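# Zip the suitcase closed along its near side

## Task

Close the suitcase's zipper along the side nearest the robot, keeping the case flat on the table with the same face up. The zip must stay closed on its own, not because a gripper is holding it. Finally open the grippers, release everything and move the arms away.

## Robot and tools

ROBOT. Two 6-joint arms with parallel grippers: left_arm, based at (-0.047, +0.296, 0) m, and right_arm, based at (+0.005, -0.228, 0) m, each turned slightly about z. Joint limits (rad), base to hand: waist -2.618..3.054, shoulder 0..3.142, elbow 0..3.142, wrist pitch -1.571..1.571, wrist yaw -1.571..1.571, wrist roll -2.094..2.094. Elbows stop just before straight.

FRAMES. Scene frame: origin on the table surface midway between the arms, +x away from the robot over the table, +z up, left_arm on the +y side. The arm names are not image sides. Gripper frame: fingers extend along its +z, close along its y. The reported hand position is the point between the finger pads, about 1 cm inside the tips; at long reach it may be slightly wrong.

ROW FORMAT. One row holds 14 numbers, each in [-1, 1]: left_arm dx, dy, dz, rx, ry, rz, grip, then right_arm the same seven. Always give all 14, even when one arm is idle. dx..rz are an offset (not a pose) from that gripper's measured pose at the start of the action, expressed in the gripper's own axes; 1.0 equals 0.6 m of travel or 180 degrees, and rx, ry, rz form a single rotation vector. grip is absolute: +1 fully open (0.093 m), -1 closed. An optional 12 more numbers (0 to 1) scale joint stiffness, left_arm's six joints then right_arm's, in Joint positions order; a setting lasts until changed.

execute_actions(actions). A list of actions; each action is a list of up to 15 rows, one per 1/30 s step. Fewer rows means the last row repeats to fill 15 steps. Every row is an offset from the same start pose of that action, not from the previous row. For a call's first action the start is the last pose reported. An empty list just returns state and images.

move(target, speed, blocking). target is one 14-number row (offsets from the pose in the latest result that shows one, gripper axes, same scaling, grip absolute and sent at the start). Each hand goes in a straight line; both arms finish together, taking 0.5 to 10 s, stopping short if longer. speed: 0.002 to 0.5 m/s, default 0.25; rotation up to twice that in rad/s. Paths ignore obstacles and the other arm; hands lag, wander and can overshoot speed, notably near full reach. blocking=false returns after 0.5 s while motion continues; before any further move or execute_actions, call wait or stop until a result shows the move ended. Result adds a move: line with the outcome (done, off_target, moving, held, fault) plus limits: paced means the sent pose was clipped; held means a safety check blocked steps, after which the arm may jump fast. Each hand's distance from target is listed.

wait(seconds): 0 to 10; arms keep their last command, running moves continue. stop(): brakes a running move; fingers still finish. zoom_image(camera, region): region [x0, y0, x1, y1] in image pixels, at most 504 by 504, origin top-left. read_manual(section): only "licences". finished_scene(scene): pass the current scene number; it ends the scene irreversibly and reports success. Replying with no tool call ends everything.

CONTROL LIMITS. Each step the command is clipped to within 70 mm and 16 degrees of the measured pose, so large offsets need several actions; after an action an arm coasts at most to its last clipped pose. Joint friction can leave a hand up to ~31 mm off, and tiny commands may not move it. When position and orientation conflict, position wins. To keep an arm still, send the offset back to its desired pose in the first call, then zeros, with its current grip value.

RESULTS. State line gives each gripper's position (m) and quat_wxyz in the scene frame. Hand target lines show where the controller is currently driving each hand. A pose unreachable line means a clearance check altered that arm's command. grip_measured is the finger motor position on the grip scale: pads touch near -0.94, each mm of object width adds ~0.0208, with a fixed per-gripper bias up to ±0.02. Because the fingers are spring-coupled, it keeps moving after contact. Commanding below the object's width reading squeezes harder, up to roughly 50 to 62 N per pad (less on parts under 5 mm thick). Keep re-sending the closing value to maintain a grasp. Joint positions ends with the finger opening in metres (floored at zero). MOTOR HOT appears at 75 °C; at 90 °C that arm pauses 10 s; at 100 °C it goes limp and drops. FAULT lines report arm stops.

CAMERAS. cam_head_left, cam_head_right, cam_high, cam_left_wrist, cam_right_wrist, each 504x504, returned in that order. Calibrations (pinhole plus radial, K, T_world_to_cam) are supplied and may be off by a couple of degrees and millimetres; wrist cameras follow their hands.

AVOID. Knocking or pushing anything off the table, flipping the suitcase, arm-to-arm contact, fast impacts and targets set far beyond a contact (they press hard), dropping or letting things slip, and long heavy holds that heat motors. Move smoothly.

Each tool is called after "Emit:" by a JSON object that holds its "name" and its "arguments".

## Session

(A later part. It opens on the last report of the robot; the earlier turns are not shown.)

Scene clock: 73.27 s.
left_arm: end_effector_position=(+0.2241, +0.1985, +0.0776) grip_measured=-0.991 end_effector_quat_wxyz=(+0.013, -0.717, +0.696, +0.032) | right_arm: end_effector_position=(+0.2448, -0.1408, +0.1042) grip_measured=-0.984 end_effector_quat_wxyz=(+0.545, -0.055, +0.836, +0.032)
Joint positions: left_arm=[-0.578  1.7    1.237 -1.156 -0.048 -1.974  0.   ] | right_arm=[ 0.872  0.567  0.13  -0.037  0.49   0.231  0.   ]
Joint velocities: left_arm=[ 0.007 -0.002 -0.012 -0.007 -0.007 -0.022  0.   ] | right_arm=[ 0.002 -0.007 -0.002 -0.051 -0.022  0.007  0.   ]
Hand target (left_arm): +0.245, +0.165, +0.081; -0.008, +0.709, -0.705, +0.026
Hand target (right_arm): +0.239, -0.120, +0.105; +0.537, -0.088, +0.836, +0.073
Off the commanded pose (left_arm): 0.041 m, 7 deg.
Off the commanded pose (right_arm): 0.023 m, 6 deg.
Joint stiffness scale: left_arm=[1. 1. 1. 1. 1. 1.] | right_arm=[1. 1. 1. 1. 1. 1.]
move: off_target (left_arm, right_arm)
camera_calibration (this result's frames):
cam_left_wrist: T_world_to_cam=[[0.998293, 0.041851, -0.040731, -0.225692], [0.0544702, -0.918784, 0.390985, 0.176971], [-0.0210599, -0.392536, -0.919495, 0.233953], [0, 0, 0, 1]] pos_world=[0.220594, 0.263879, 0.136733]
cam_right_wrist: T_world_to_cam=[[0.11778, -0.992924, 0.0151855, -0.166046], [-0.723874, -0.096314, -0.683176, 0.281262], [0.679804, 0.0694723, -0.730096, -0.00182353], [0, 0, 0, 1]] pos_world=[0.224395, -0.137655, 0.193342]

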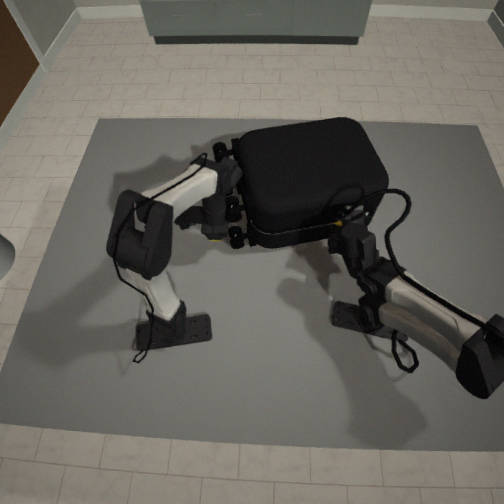

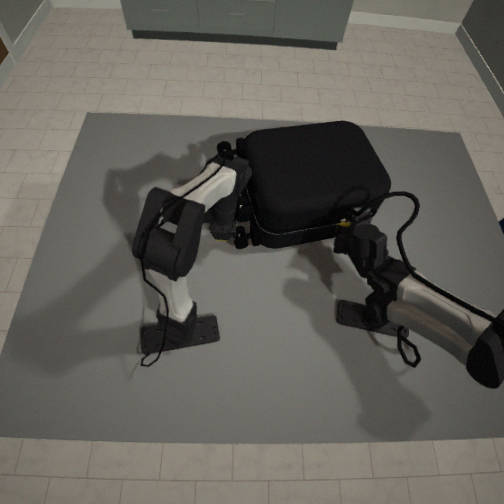

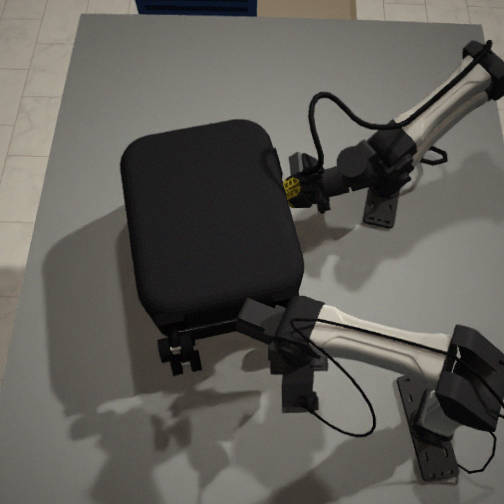

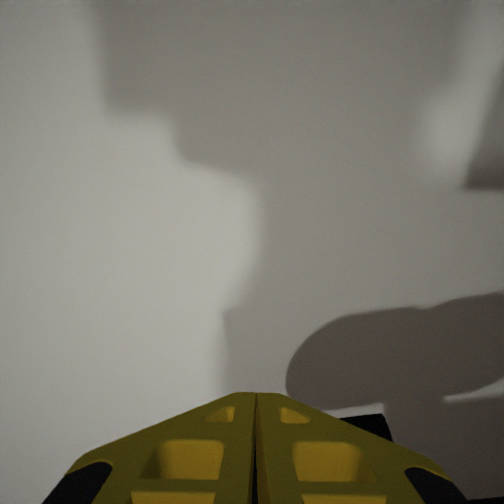

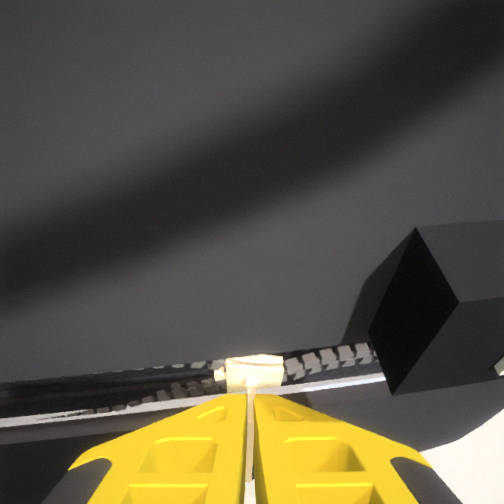

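Emit:
{"name": "move", "arguments": {"target": [-0.01,0,0,0,0,0,-1,0,-0.03,0,-0.04,0,-0.02,-1], "speed": 0.03}}

Scene clock: 76.03 s.
left_arm: end_effector_position=(+0.2232, +0.2024, +0.0776) grip_measured=-0.991 end_effector_quat_wxyz=(+0.014, -0.715, +0.698, +0.038) | right_arm: end_effector_position=(+0.2447, -0.1461, +0.1046) grip_measured=-0.984 end_effector_quat_wxyz=(+0.532, -0.133, +0.831, +0.090)
Joint positions: left_arm=[-0.571  1.701  1.237 -1.165 -0.055 -1.964  0.   ] | right_arm=[ 0.542  0.447  0.12  -0.104  0.008  0.013  0.   ]
Joint velocities: left_arm=[ 0.012 -0.002 -0.007  0.11   0.051 -0.081  0.   ] | right_arm=[-0.017 -0.022 -0.007  0.022 -0.081 -0.066  0.   ]
Hand target (left_arm): +0.224, +0.205, +0.078; -0.013, +0.717, -0.696, -0.032
Hand target (right_arm): +0.247, -0.158, +0.104; +0.540, -0.114, +0.831, +0.069
Off the commanded pose (left_arm): 0.002 m, 1 deg.
Off the commanded pose (right_arm): 0.013 m, 3 deg.
Joint stiffness scale: left_arm=[1. 1. 1. 1. 1. 1.] | right_arm=[1. 1. 1. 1. 1. 1.]
move: off_target (right_arm)
camera_calibration (this result's frames):
cam_left_wrist: T_world_to_cam=[[0.998137, 0.0385025, -0.047319, -0.223689], [0.0536834, -0.922799, 0.381523, 0.182302], [-0.0289763, -0.383353, -0.923147, 0.235729], [0, 0, 0, 1]] pos_world=[0.220317, 0.267208, 0.137476]
cam_right_wrist: T_world_to_cam=[[0.307767, -0.951461, 0.00111935, -0.210287], [-0.705096, -0.228866, -0.671164, 0.255704], [0.638842, 0.205773, -0.741308, 0.0299822], [0, 0, 0, 1]] pos_world=[0.225862, -0.147728, 0.194081]

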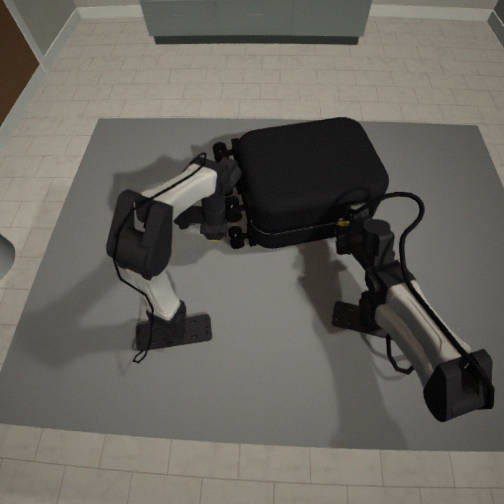

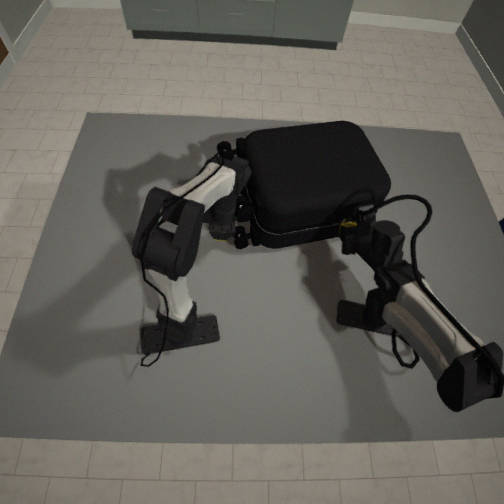

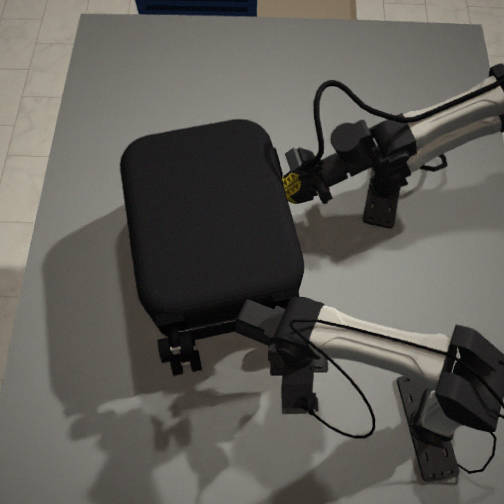

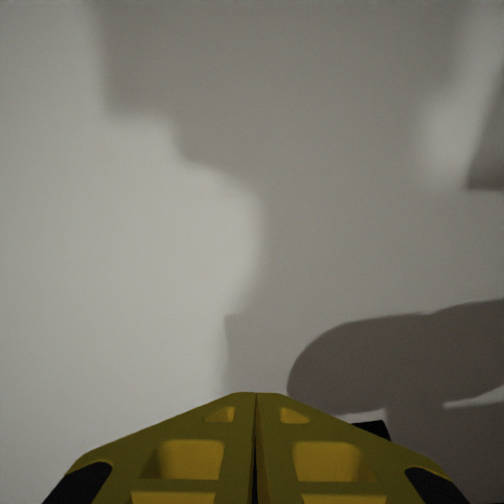

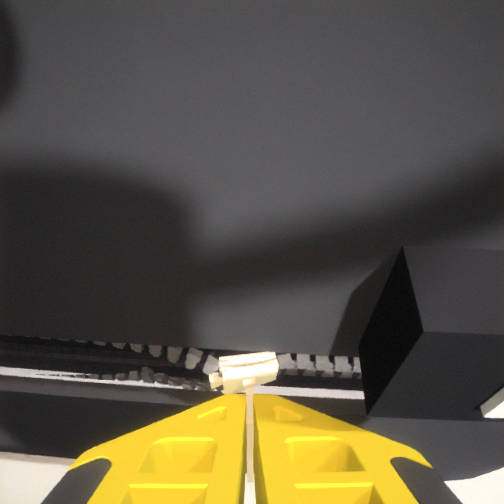

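Emit:
{"name": "move", "arguments": {"target": [0.12,-0.05,0,0,0,0,-1,-0.005,0.06,0,-0.04,0,-0.02,-1], "speed": 0.03}}

Scene clock: 79.10 s.
left_arm: end_effector_position=(+0.2281, +0.1734, +0.0814) grip_measured=-0.991 end_effector_quat_wxyz=(+0.012, -0.707, +0.699, +0.102) | right_arm: end_effector_position=(+0.2412, -0.1384, +0.1042) grip_measured=-0.984 end_effector_quat_wxyz=(+0.534, -0.148, +0.829, +0.074)
Joint positions: left_arm=[-0.671  1.873  1.447 -1.333 -0.085 -2.057  0.   ] | right_arm=[ 0.644  0.447  0.12  -0.108  0.111  0.011  0.   ]
Joint velocities: left_arm=[-0.007  0.002  0.002 -0.007  0.007 -0.022  0.   ] | right_arm=[ 0.007 -0.002 -0.007 -0.022  0.051 -0.007  0.   ]
Hand target (left_arm): +0.251, +0.133, +0.074; -0.003, +0.705, -0.708, -0.036
Hand target (right_arm): +0.232, -0.114, +0.108; +0.525, -0.192, +0.820, +0.124
Off the commanded pose (left_arm): 0.051 m, 8 deg.
Off the commanded pose (right_arm): 0.028 m, 8 deg.
Joint stiffness scale: left_arm=[1. 1. 1. 1. 1. 1.] | right_arm=[1. 1. 1. 1. 1. 1.]
joint sent to its limit (left arm) — the command would take joint 6 (wrist roll) past its lower limit, so that joint was sent only as far as its limit.
move: off_target (left_arm, right_arm)
camera_calibration (this result's frames):
cam_left_wrist: T_world_to_cam=[[0.989495, 0.0347683, -0.140321, -0.21711], [0.0750553, -0.953131, 0.293102, 0.161372], [-0.123553, -0.300555, -0.945728, 0.237299], [0, 0, 0, 1]] pos_world=[0.232036, 0.232679, 0.146657]
cam_right_wrist: T_world_to_cam=[[0.316118, -0.947597, 0.046147, -0.208048], [-0.693709, -0.264055, -0.670106, 0.247116], [0.647176, 0.17982, -0.740829, 0.0246903], [0, 0, 0, 1]] pos_world=[0.221215, -0.136333, 0.193486]

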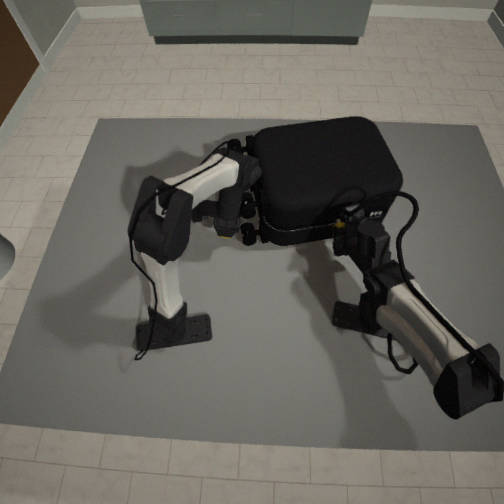

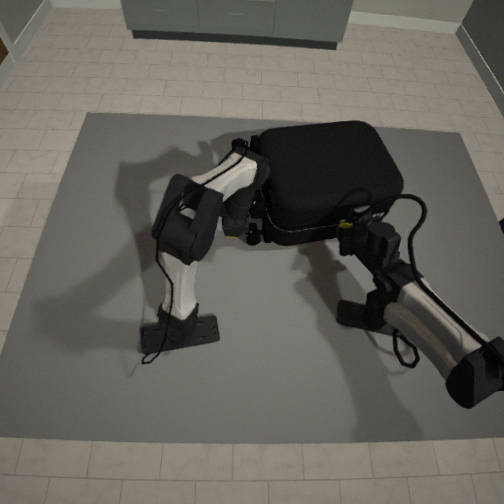

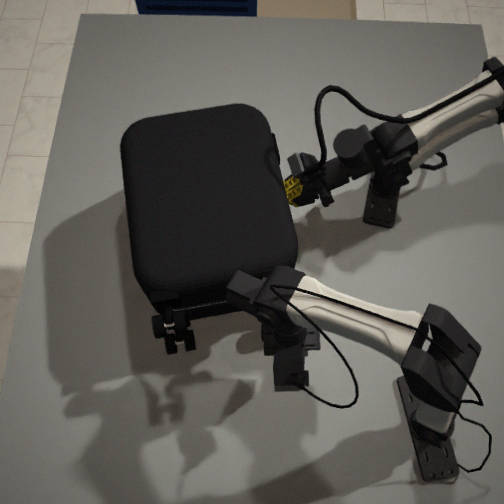

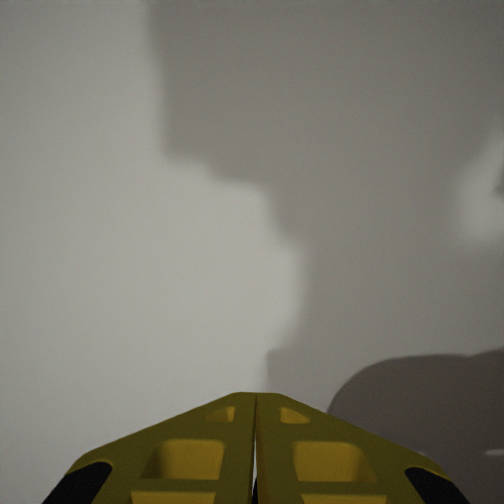

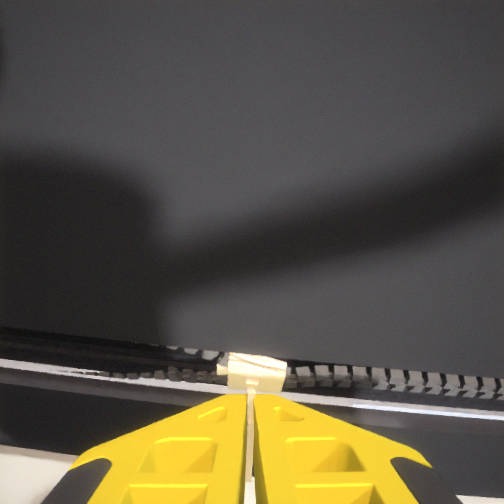

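Emit:
{"name": "move", "arguments": {"target": [0.23,-0.07,-0.04,0.06,0.075,0,-1,-0.005,0.05,0.004,-0.035,0,-0.005,-1], "speed": 0.04}}

Scene clock: 83.47 s.
left_arm: end_effector_position=(+0.2443, +0.0881, +0.0770) grip_measured=-0.991 end_effector_quat_wxyz=(-0.034, -0.674, +0.737, +0.042) | right_arm: end_effector_position=(+0.2397, -0.1373, +0.1042) grip_measured=-0.984 end_effector_quat_wxyz=(+0.537, -0.140, +0.830, +0.061)
Joint positions: left_arm=[-0.802  2.009  1.632 -1.292  0.047 -2.076  0.   ] | right_arm=[ 0.711  0.447  0.12  -0.113  0.202  0.04   0.   ]
Joint velocities: left_arm=[ 0.002 -0.002  0.002 -0.022  0.022  0.007  0.   ] | right_arm=[-0.002 -0.007 -0.012  0.066 -0.022 -0.022  0.   ]
Hand target (left_arm): +0.268, +0.038, +0.082; -0.041, -0.654, +0.753, -0.049
Hand target (right_arm): +0.231, -0.112, +0.106; +0.526, -0.183, +0.823, +0.113
Off the commanded pose (left_arm): 0.061 m, 12 deg.
Off the commanded pose (right_arm): 0.029 m, 8 deg.
Joint stiffness scale: left_arm=[1. 1. 1. 1. 1. 1.] | right_arm=[1. 1. 1. 1. 1. 1.]
joint sent to its limit (left arm) — the command would take joint 6 (wrist roll) past its lower limit, so that joint was sent only as far as its limit.
move: off_target (left_arm, right_arm)
camera_calibration (this result's frames):
cam_left_wrist: T_world_to_cam=[[0.989196, -0.0776346, -0.124356, -0.222038], [-0.0153725, -0.898522, 0.43866, 0.086203], [-0.145792, -0.432009, -0.890007, 0.222136], [0, 0, 0, 1]] pos_world=[0.253349, 0.156182, 0.132277]
cam_right_wrist: T_world_to_cam=[[0.290041, -0.955214, 0.0586811, -0.202583], [-0.697178, -0.2529, -0.670809, 0.248699], [0.655606, 0.153651, -0.739305, 0.019684], [0, 0, 0, 1]] pos_world=[0.21924, -0.133638, 0.19327]

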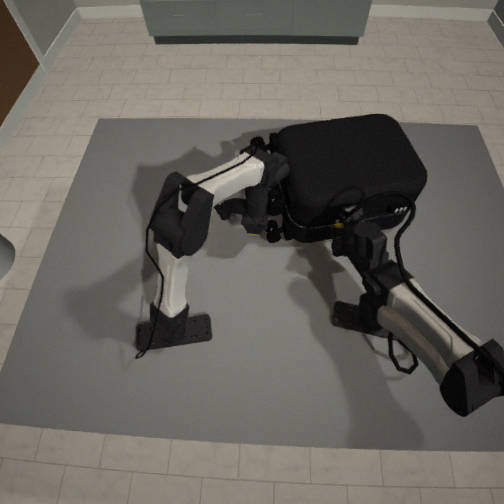

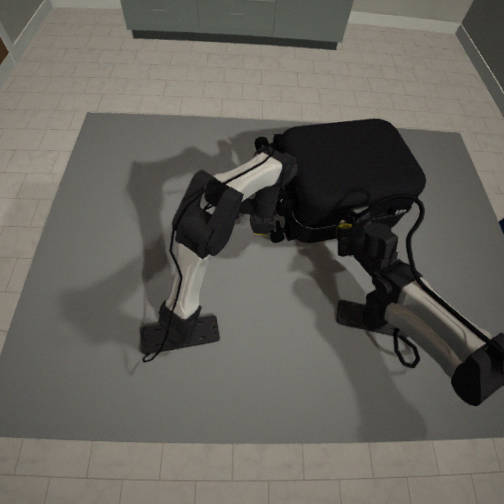

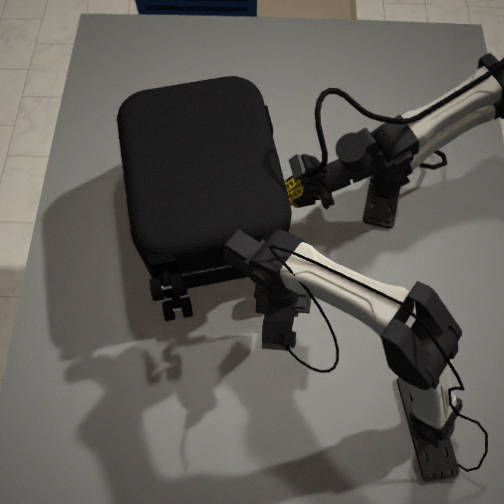

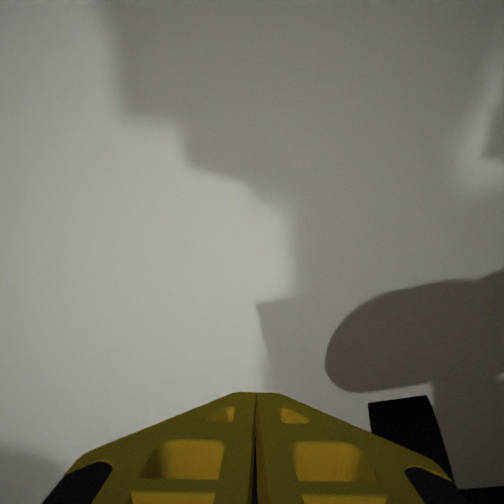

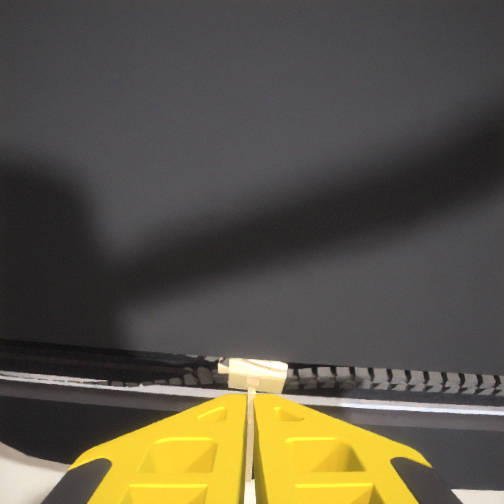

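Emit:
{"name": "move", "arguments": {"target": [0.21,-0.09,-0.005,0.06,0.04,0,-1,-0.005,0.055,0.004,-0.035,0,0,-1], "speed": 0.04}}

Scene clock: 87.37 s.
left_arm: end_effector_position=(+0.2636, +0.0142, +0.0756) grip_measured=-0.991 end_effector_quat_wxyz=(-0.046, -0.634, +0.771, +0.023) | right_arm: end_effector_position=(+0.2372, -0.1341, +0.1040) grip_measured=-0.984 end_effector_quat_wxyz=(+0.539, -0.126, +0.831, +0.052)
Joint positions: left_arm=[-0.908  2.234  1.975 -1.375  0.082 -2.078  0.   ] | right_arm=[ 0.803  0.459  0.12  -0.111  0.317  0.095  0.   ]
Joint velocities: left_arm=[-0.012  0.017  0.007  0.037  0.022  0.007  0.   ] | right_arm=[-0.002  0.012 -0.007 -0.066  0.022 -0.007  0.   ]
Hand target (left_arm): +0.282, -0.037, +0.076; -0.052, -0.612, +0.786, -0.065
Hand target (right_arm): +0.229, -0.108, +0.105; +0.528, -0.169, +0.826, +0.105
Off the commanded pose (left_arm): 0.061 m, 13 deg.
Off the commanded pose (right_arm): 0.030 m, 8 deg.
Joint stiffness scale: left_arm=[1. 1. 1. 1. 1. 1.] | right_arm=[1. 1. 1. 1. 1. 1.]
joint sent to its limit (left arm) — the command would take joint 6 (wrist roll) past its lower limit, so that joint was sent only as far as its limit.
move: off_target (left_arm, right_arm)
camera_calibration (this result's frames):
cam_left_wrist: T_world_to_cam=[[0.97679, -0.183505, -0.110484, -0.243356], [-0.108883, -0.86957, 0.481655, 0.0417146], [-0.18446, -0.458446, -0.869368, 0.200878], [0, 0, 0, 1]] pos_world=[0.279303, 0.0837084, 0.127658]
cam_right_wrist: T_world_to_cam=[[0.256166, -0.964839, 0.0588547, -0.192058], [-0.702649, -0.227676, -0.674127, 0.252714], [0.663824, 0.131334, -0.736267, 0.0154611], [0, 0, 0, 1]] pos_world=[0.216505, -0.129799, 0.193049]

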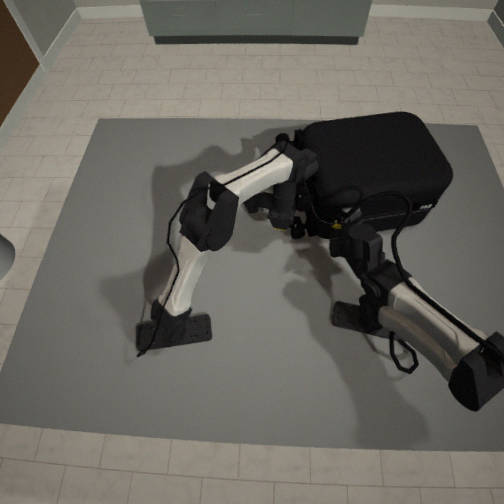

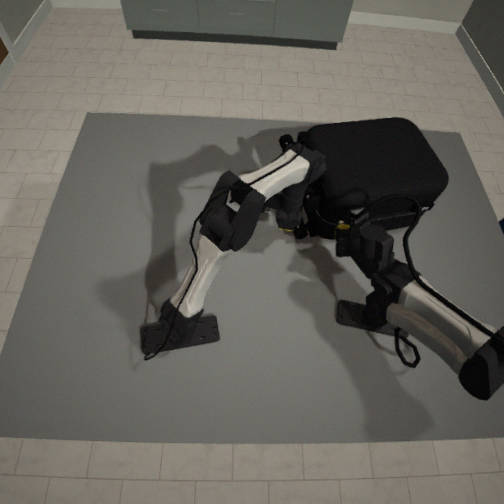

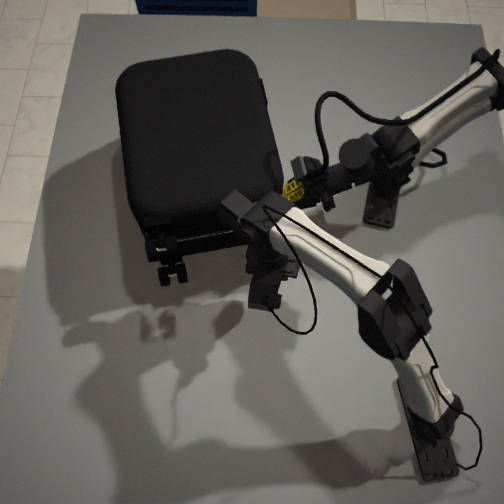

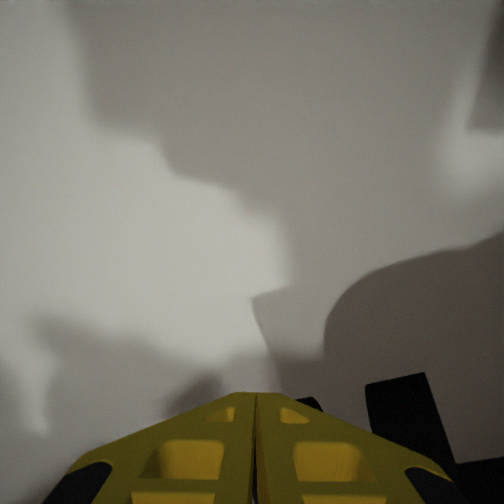

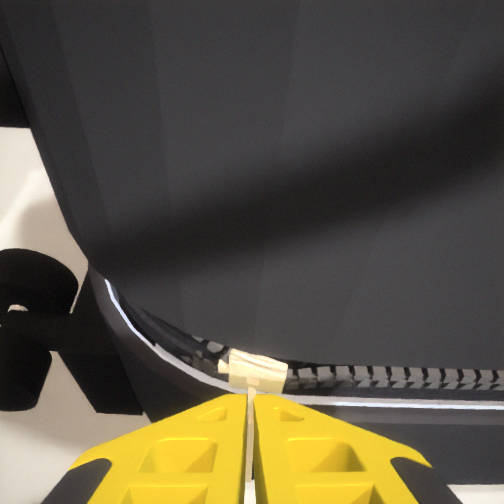

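At the corner; a bit more for margin.

Emit:
{"name": "move", "arguments": {"target": [0.11,-0.05,0,0.06,0.04,0,-1,-0.012,0.055,0.02,-0.02,0,0,-1], "speed": 0.04}}

Emit:
{"name": "move", "arguments": {"target": [-0.02,0,0,0,0,0,-1,0,0,0,0,0,0,0]}}

Emit:
{"name": "move", "arguments": {"target": [-0.25,0.05,-0.05,0,0,0,-1,0,0,-0.1,0,0.05,0,0]}}

Scene clock: 91.07 s.
left_arm: end_effector_position=(+0.2705, +0.0036, +0.0748) grip_measured=-0.991 end_effector_quat_wxyz=(-0.039, -0.630, +0.776, -0.000) | right_arm: end_effector_position=(+0.2424, -0.1308, +0.1035) grip_measured=-0.984 end_effector_quat_wxyz=(+0.546, -0.099, +0.831, +0.020)
Joint positions: left_arm=[-0.919  2.235  1.976 -1.325  0.076 -2.078  0.   ] | right_arm=[ 0.92   0.592  0.13  -0.016  0.506  0.163  0.   ]
Joint velocities: left_arm=[ 0.007 -0.012  0.012 -0.022 -0.051  0.037  0.   ] | right_arm=[-0.002  0.002  0.002  0.022 -0.007  0.022  0.   ]
Hand target (left_arm): +0.276, -0.052, +0.080; -0.053, -0.599, +0.795, -0.085
Hand target (right_arm): +0.236, -0.102, +0.106; +0.536, -0.142, +0.829, +0.076
Off the commanded pose (left_arm): 0.061 m, 10 deg.
Off the commanded pose (right_arm): 0.032 m, 8 deg.
Joint stiffness scale: left_arm=[1. 1. 1. 1. 1. 1.] | right_arm=[1. 1. 1. 1. 1. 1.]
joint sent to its limit (left arm) — the command would take joint 6 (wrist roll) past its lower limit, so that joint was sent only as far as its limit.
move: off_target (left_arm, right_arm)
camera_calibration (this result's frames):
cam_left_wrist: T_world_to_cam=[[0.978362, -0.196623, -0.0643936, -0.255968], [-0.138742, -0.854369, 0.500803, 0.0401917], [-0.153485, -0.481033, -0.863162, 0.187802], [0, 0, 0, 1]] pos_world=[0.28483, 0.0743486, 0.125493]
cam_right_wrist: T_world_to_cam=[[0.176809, -0.980529, 0.0854427, -0.175802], [-0.708127, -0.18702, -0.680867, 0.264154], [0.68359, 0.0598795, -0.727406, -0.00386989], [0, 0, 0, 1]] pos_world=[0.220783, -0.122745, 0.19206]

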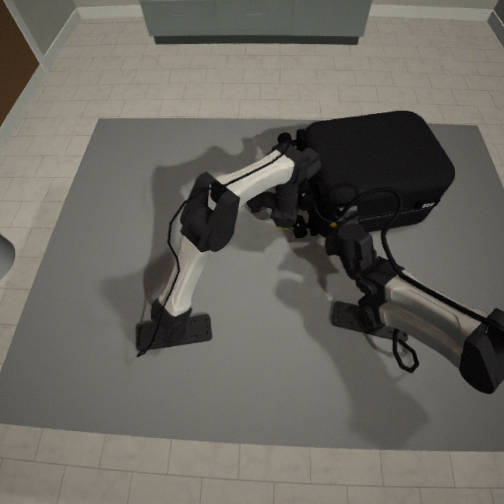

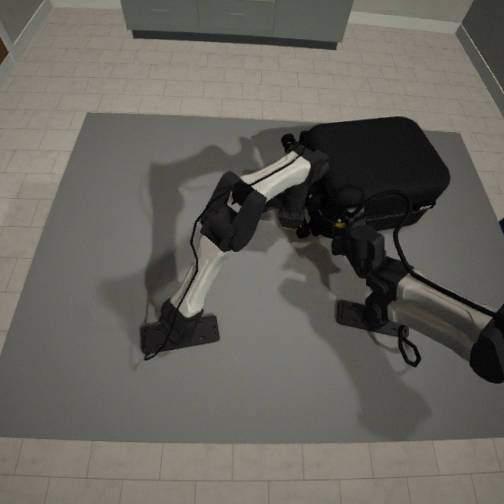

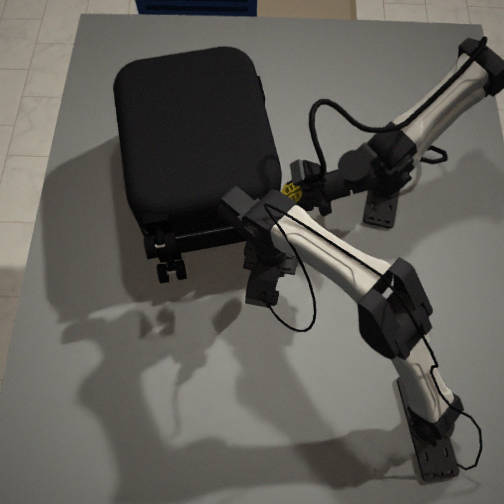

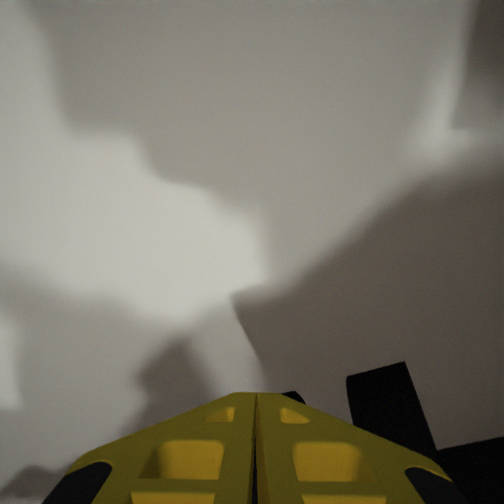

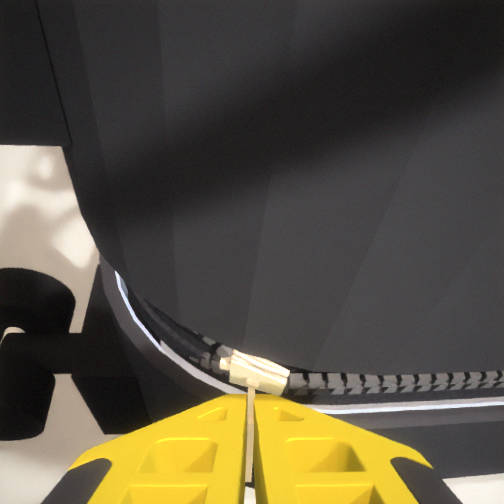

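Scene clock: 91.77 s.
left_arm: end_effector_position=(+0.2712, +0.0106, +0.0749) grip_measured=-0.991 end_effector_quat_wxyz=(-0.038, -0.628, +0.777, +0.003) | right_arm: end_effector_position=(+0.2416, -0.1279, +0.1030) grip_measured=-0.002 end_effector_quat_wxyz=(+0.545, -0.104, +0.832, +0.027)
Joint positions: left_arm=[-0.907  2.223  1.958 -1.325  0.073 -2.061  0.   ] | right_arm=[ 0.921  0.592  0.13  -0.016  0.49   0.163  0.045]
Joint velocities: left_arm=[ 0.012 -0.002  0.002  0.037 -0.037  0.066  0.   ] | right_arm=[-0.007  0.007 -0.002  0.007 -0.022  0.022  0.   ]
Hand target (left_arm): +0.273, +0.015, +0.074; -0.039, -0.630, +0.776, -0.000
Hand target (right_arm): +0.242, -0.131, +0.104; +0.546, -0.099, +0.831, +0.020
Off the commanded pose (left_arm): 0.005 m, 0 deg.
Off the commanded pose (right_arm): 0.003 m, 1 deg.
Joint stiffness scale: left_arm=[1. 1. 1. 1. 1. 1.] | right_arm=[1. 1. 1. 1. 1. 1.]
move: done
camera_calibration (this result's frames):
cam_left_wrist: T_world_to_cam=[[0.977346, -0.200327, -0.0682907, -0.25465], [-0.140957, -0.856789, 0.496028, 0.0471933], [-0.157879, -0.475165, -0.865617, 0.192677], [0, 0, 0, 1]] pos_world=[0.285953, 0.0809749, 0.125985]
cam_right_wrist: T_world_to_cam=[[0.192577, -0.978116, 0.078754, -0.175588], [-0.708291, -0.1941, -0.678712, 0.262691], [0.679145, 0.0749238, -0.73017, -0.000610614], [0, 0, 0, 1]] pos_world=[0.22029, -0.120711, 0.191673]

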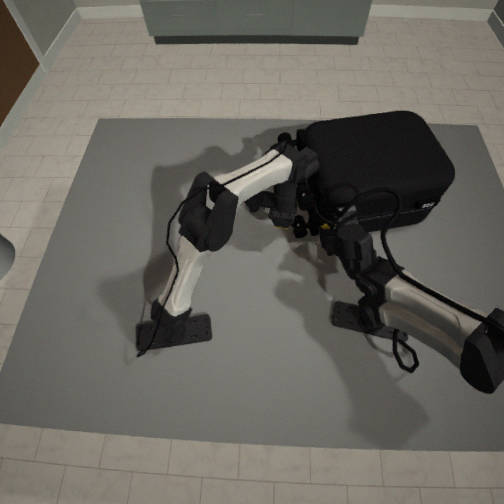

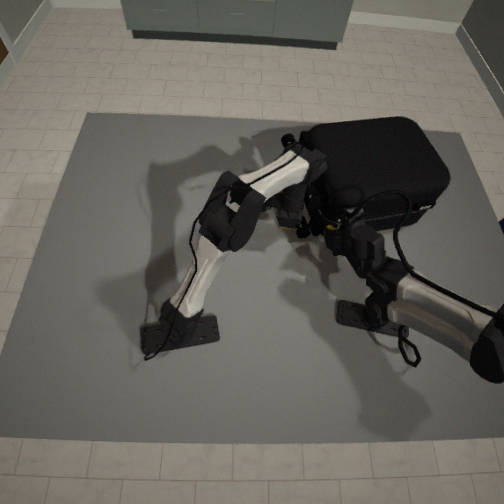

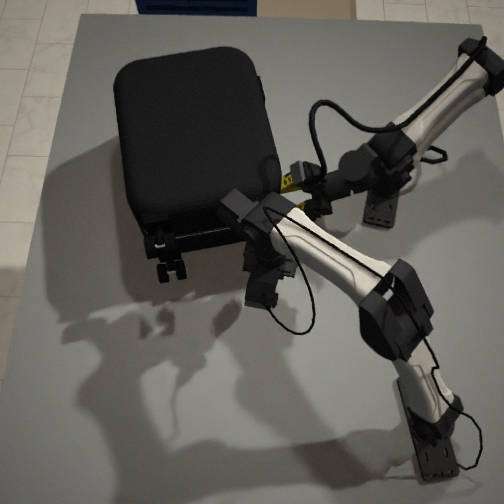

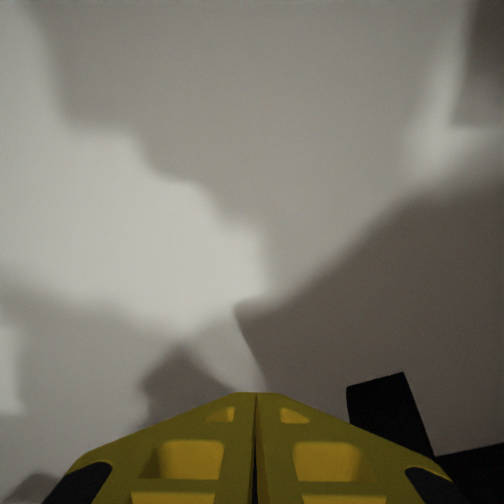

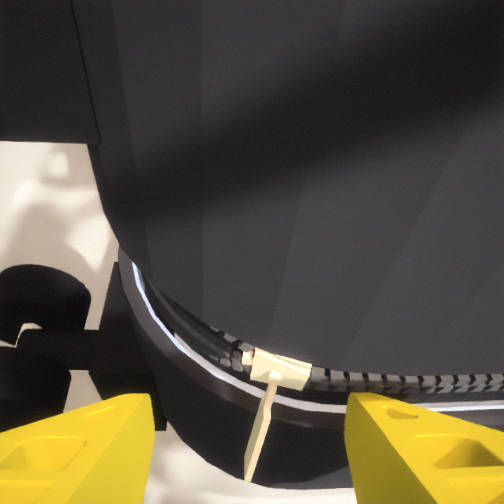

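Scene clock: 93.23 s.
left_arm: end_effector_position=(+0.2798, +0.1641, +0.1060) grip_measured=-0.991 end_effector_quat_wxyz=(-0.033, -0.632, +0.774, -0.002) | right_arm: end_effector_position=(+0.1875, -0.1393, +0.1164) grip_measured=-0.002 end_effector_quat_wxyz=(+0.467, -0.112, +0.877, +0.008)
Joint positions: left_arm=[-0.56   1.91   1.613 -1.302  0.059 -1.724  0.   ] | right_arm=[ 1.199  0.442  0.353 -0.712  0.668  0.459  0.045]
Joint velocities: left_arm=[ 0.002 -0.007 -0.002  0.022 -0.081 -0.022  0.   ] | right_arm=[-0.017 -0.022 -0.002  0.081  0.037  0.022 -0.001]
Hand target (left_arm): +0.275, +0.166, +0.102; -0.035, -0.629, +0.777, +0.002
Hand target (right_arm): +0.188, -0.138, +0.127; +0.478, -0.106, +0.872, +0.017
Off the commanded pose (left_arm): 0.009 m, 1 deg.
Off the commanded pose (right_arm): 0.011 m, 2 deg.
Joint stiffness scale: left_arm=[1. 1. 1. 1. 1. 1.] | right_arm=[1. 1. 1. 1. 1. 1.]
move: off_target (right_arm)
camera_calibration (this result's frames):
cam_left_wrist: T_world_to_cam=[[0.980113, -0.190977, -0.053905, -0.234024], [-0.139848, -0.857477, 0.495152, 0.164398], [-0.140785, -0.477766, -0.867133, 0.289702], [0, 0, 0, 1]] pos_world=[0.293146, 0.234684, 0.157193]
cam_right_wrist: T_world_to_cam=[[0.196317, -0.975309, 0.101154, -0.180258], [-0.816663, -0.219731, -0.533647, 0.231094], [0.542698, 0.0221556, -0.839636, 0.0777837], [0, 0, 0, 1]] pos_world=[0.181901, -0.126752, 0.206867]

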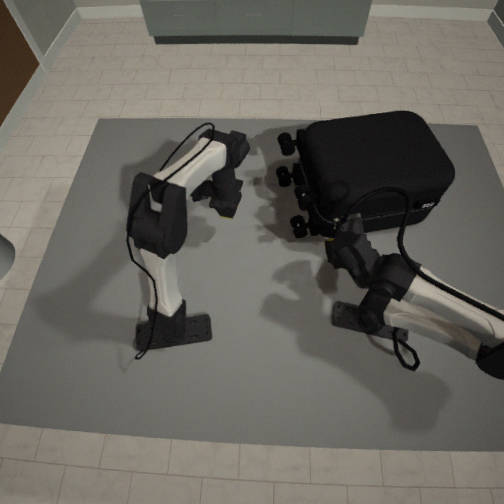

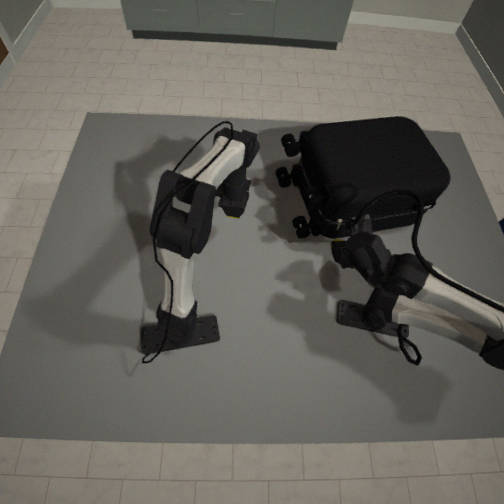

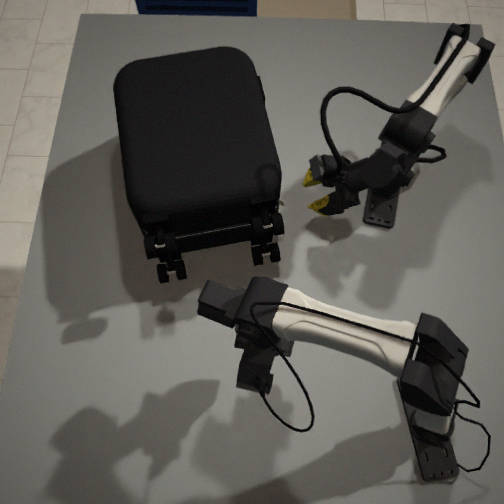

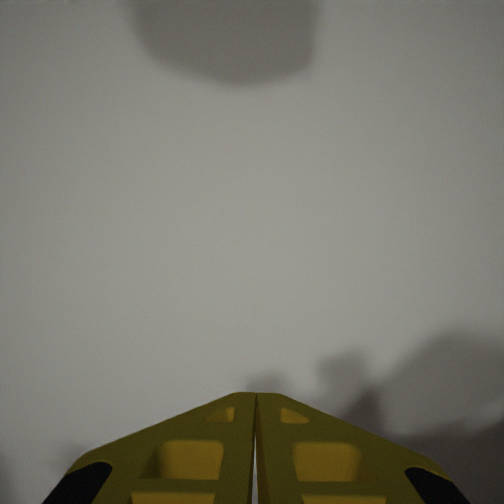

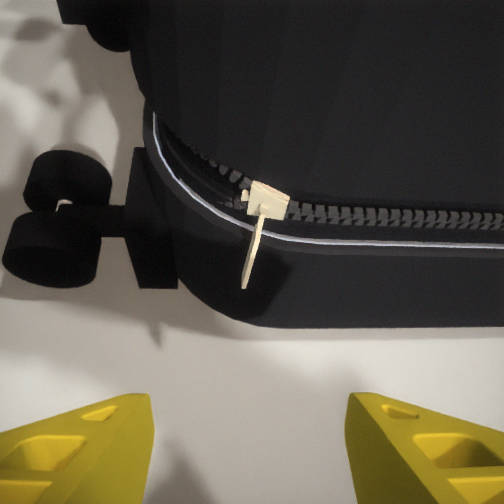

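Emit:
{"name": "finished_scene", "arguments": {"scene": 1}}

The scene is finished: the task was done.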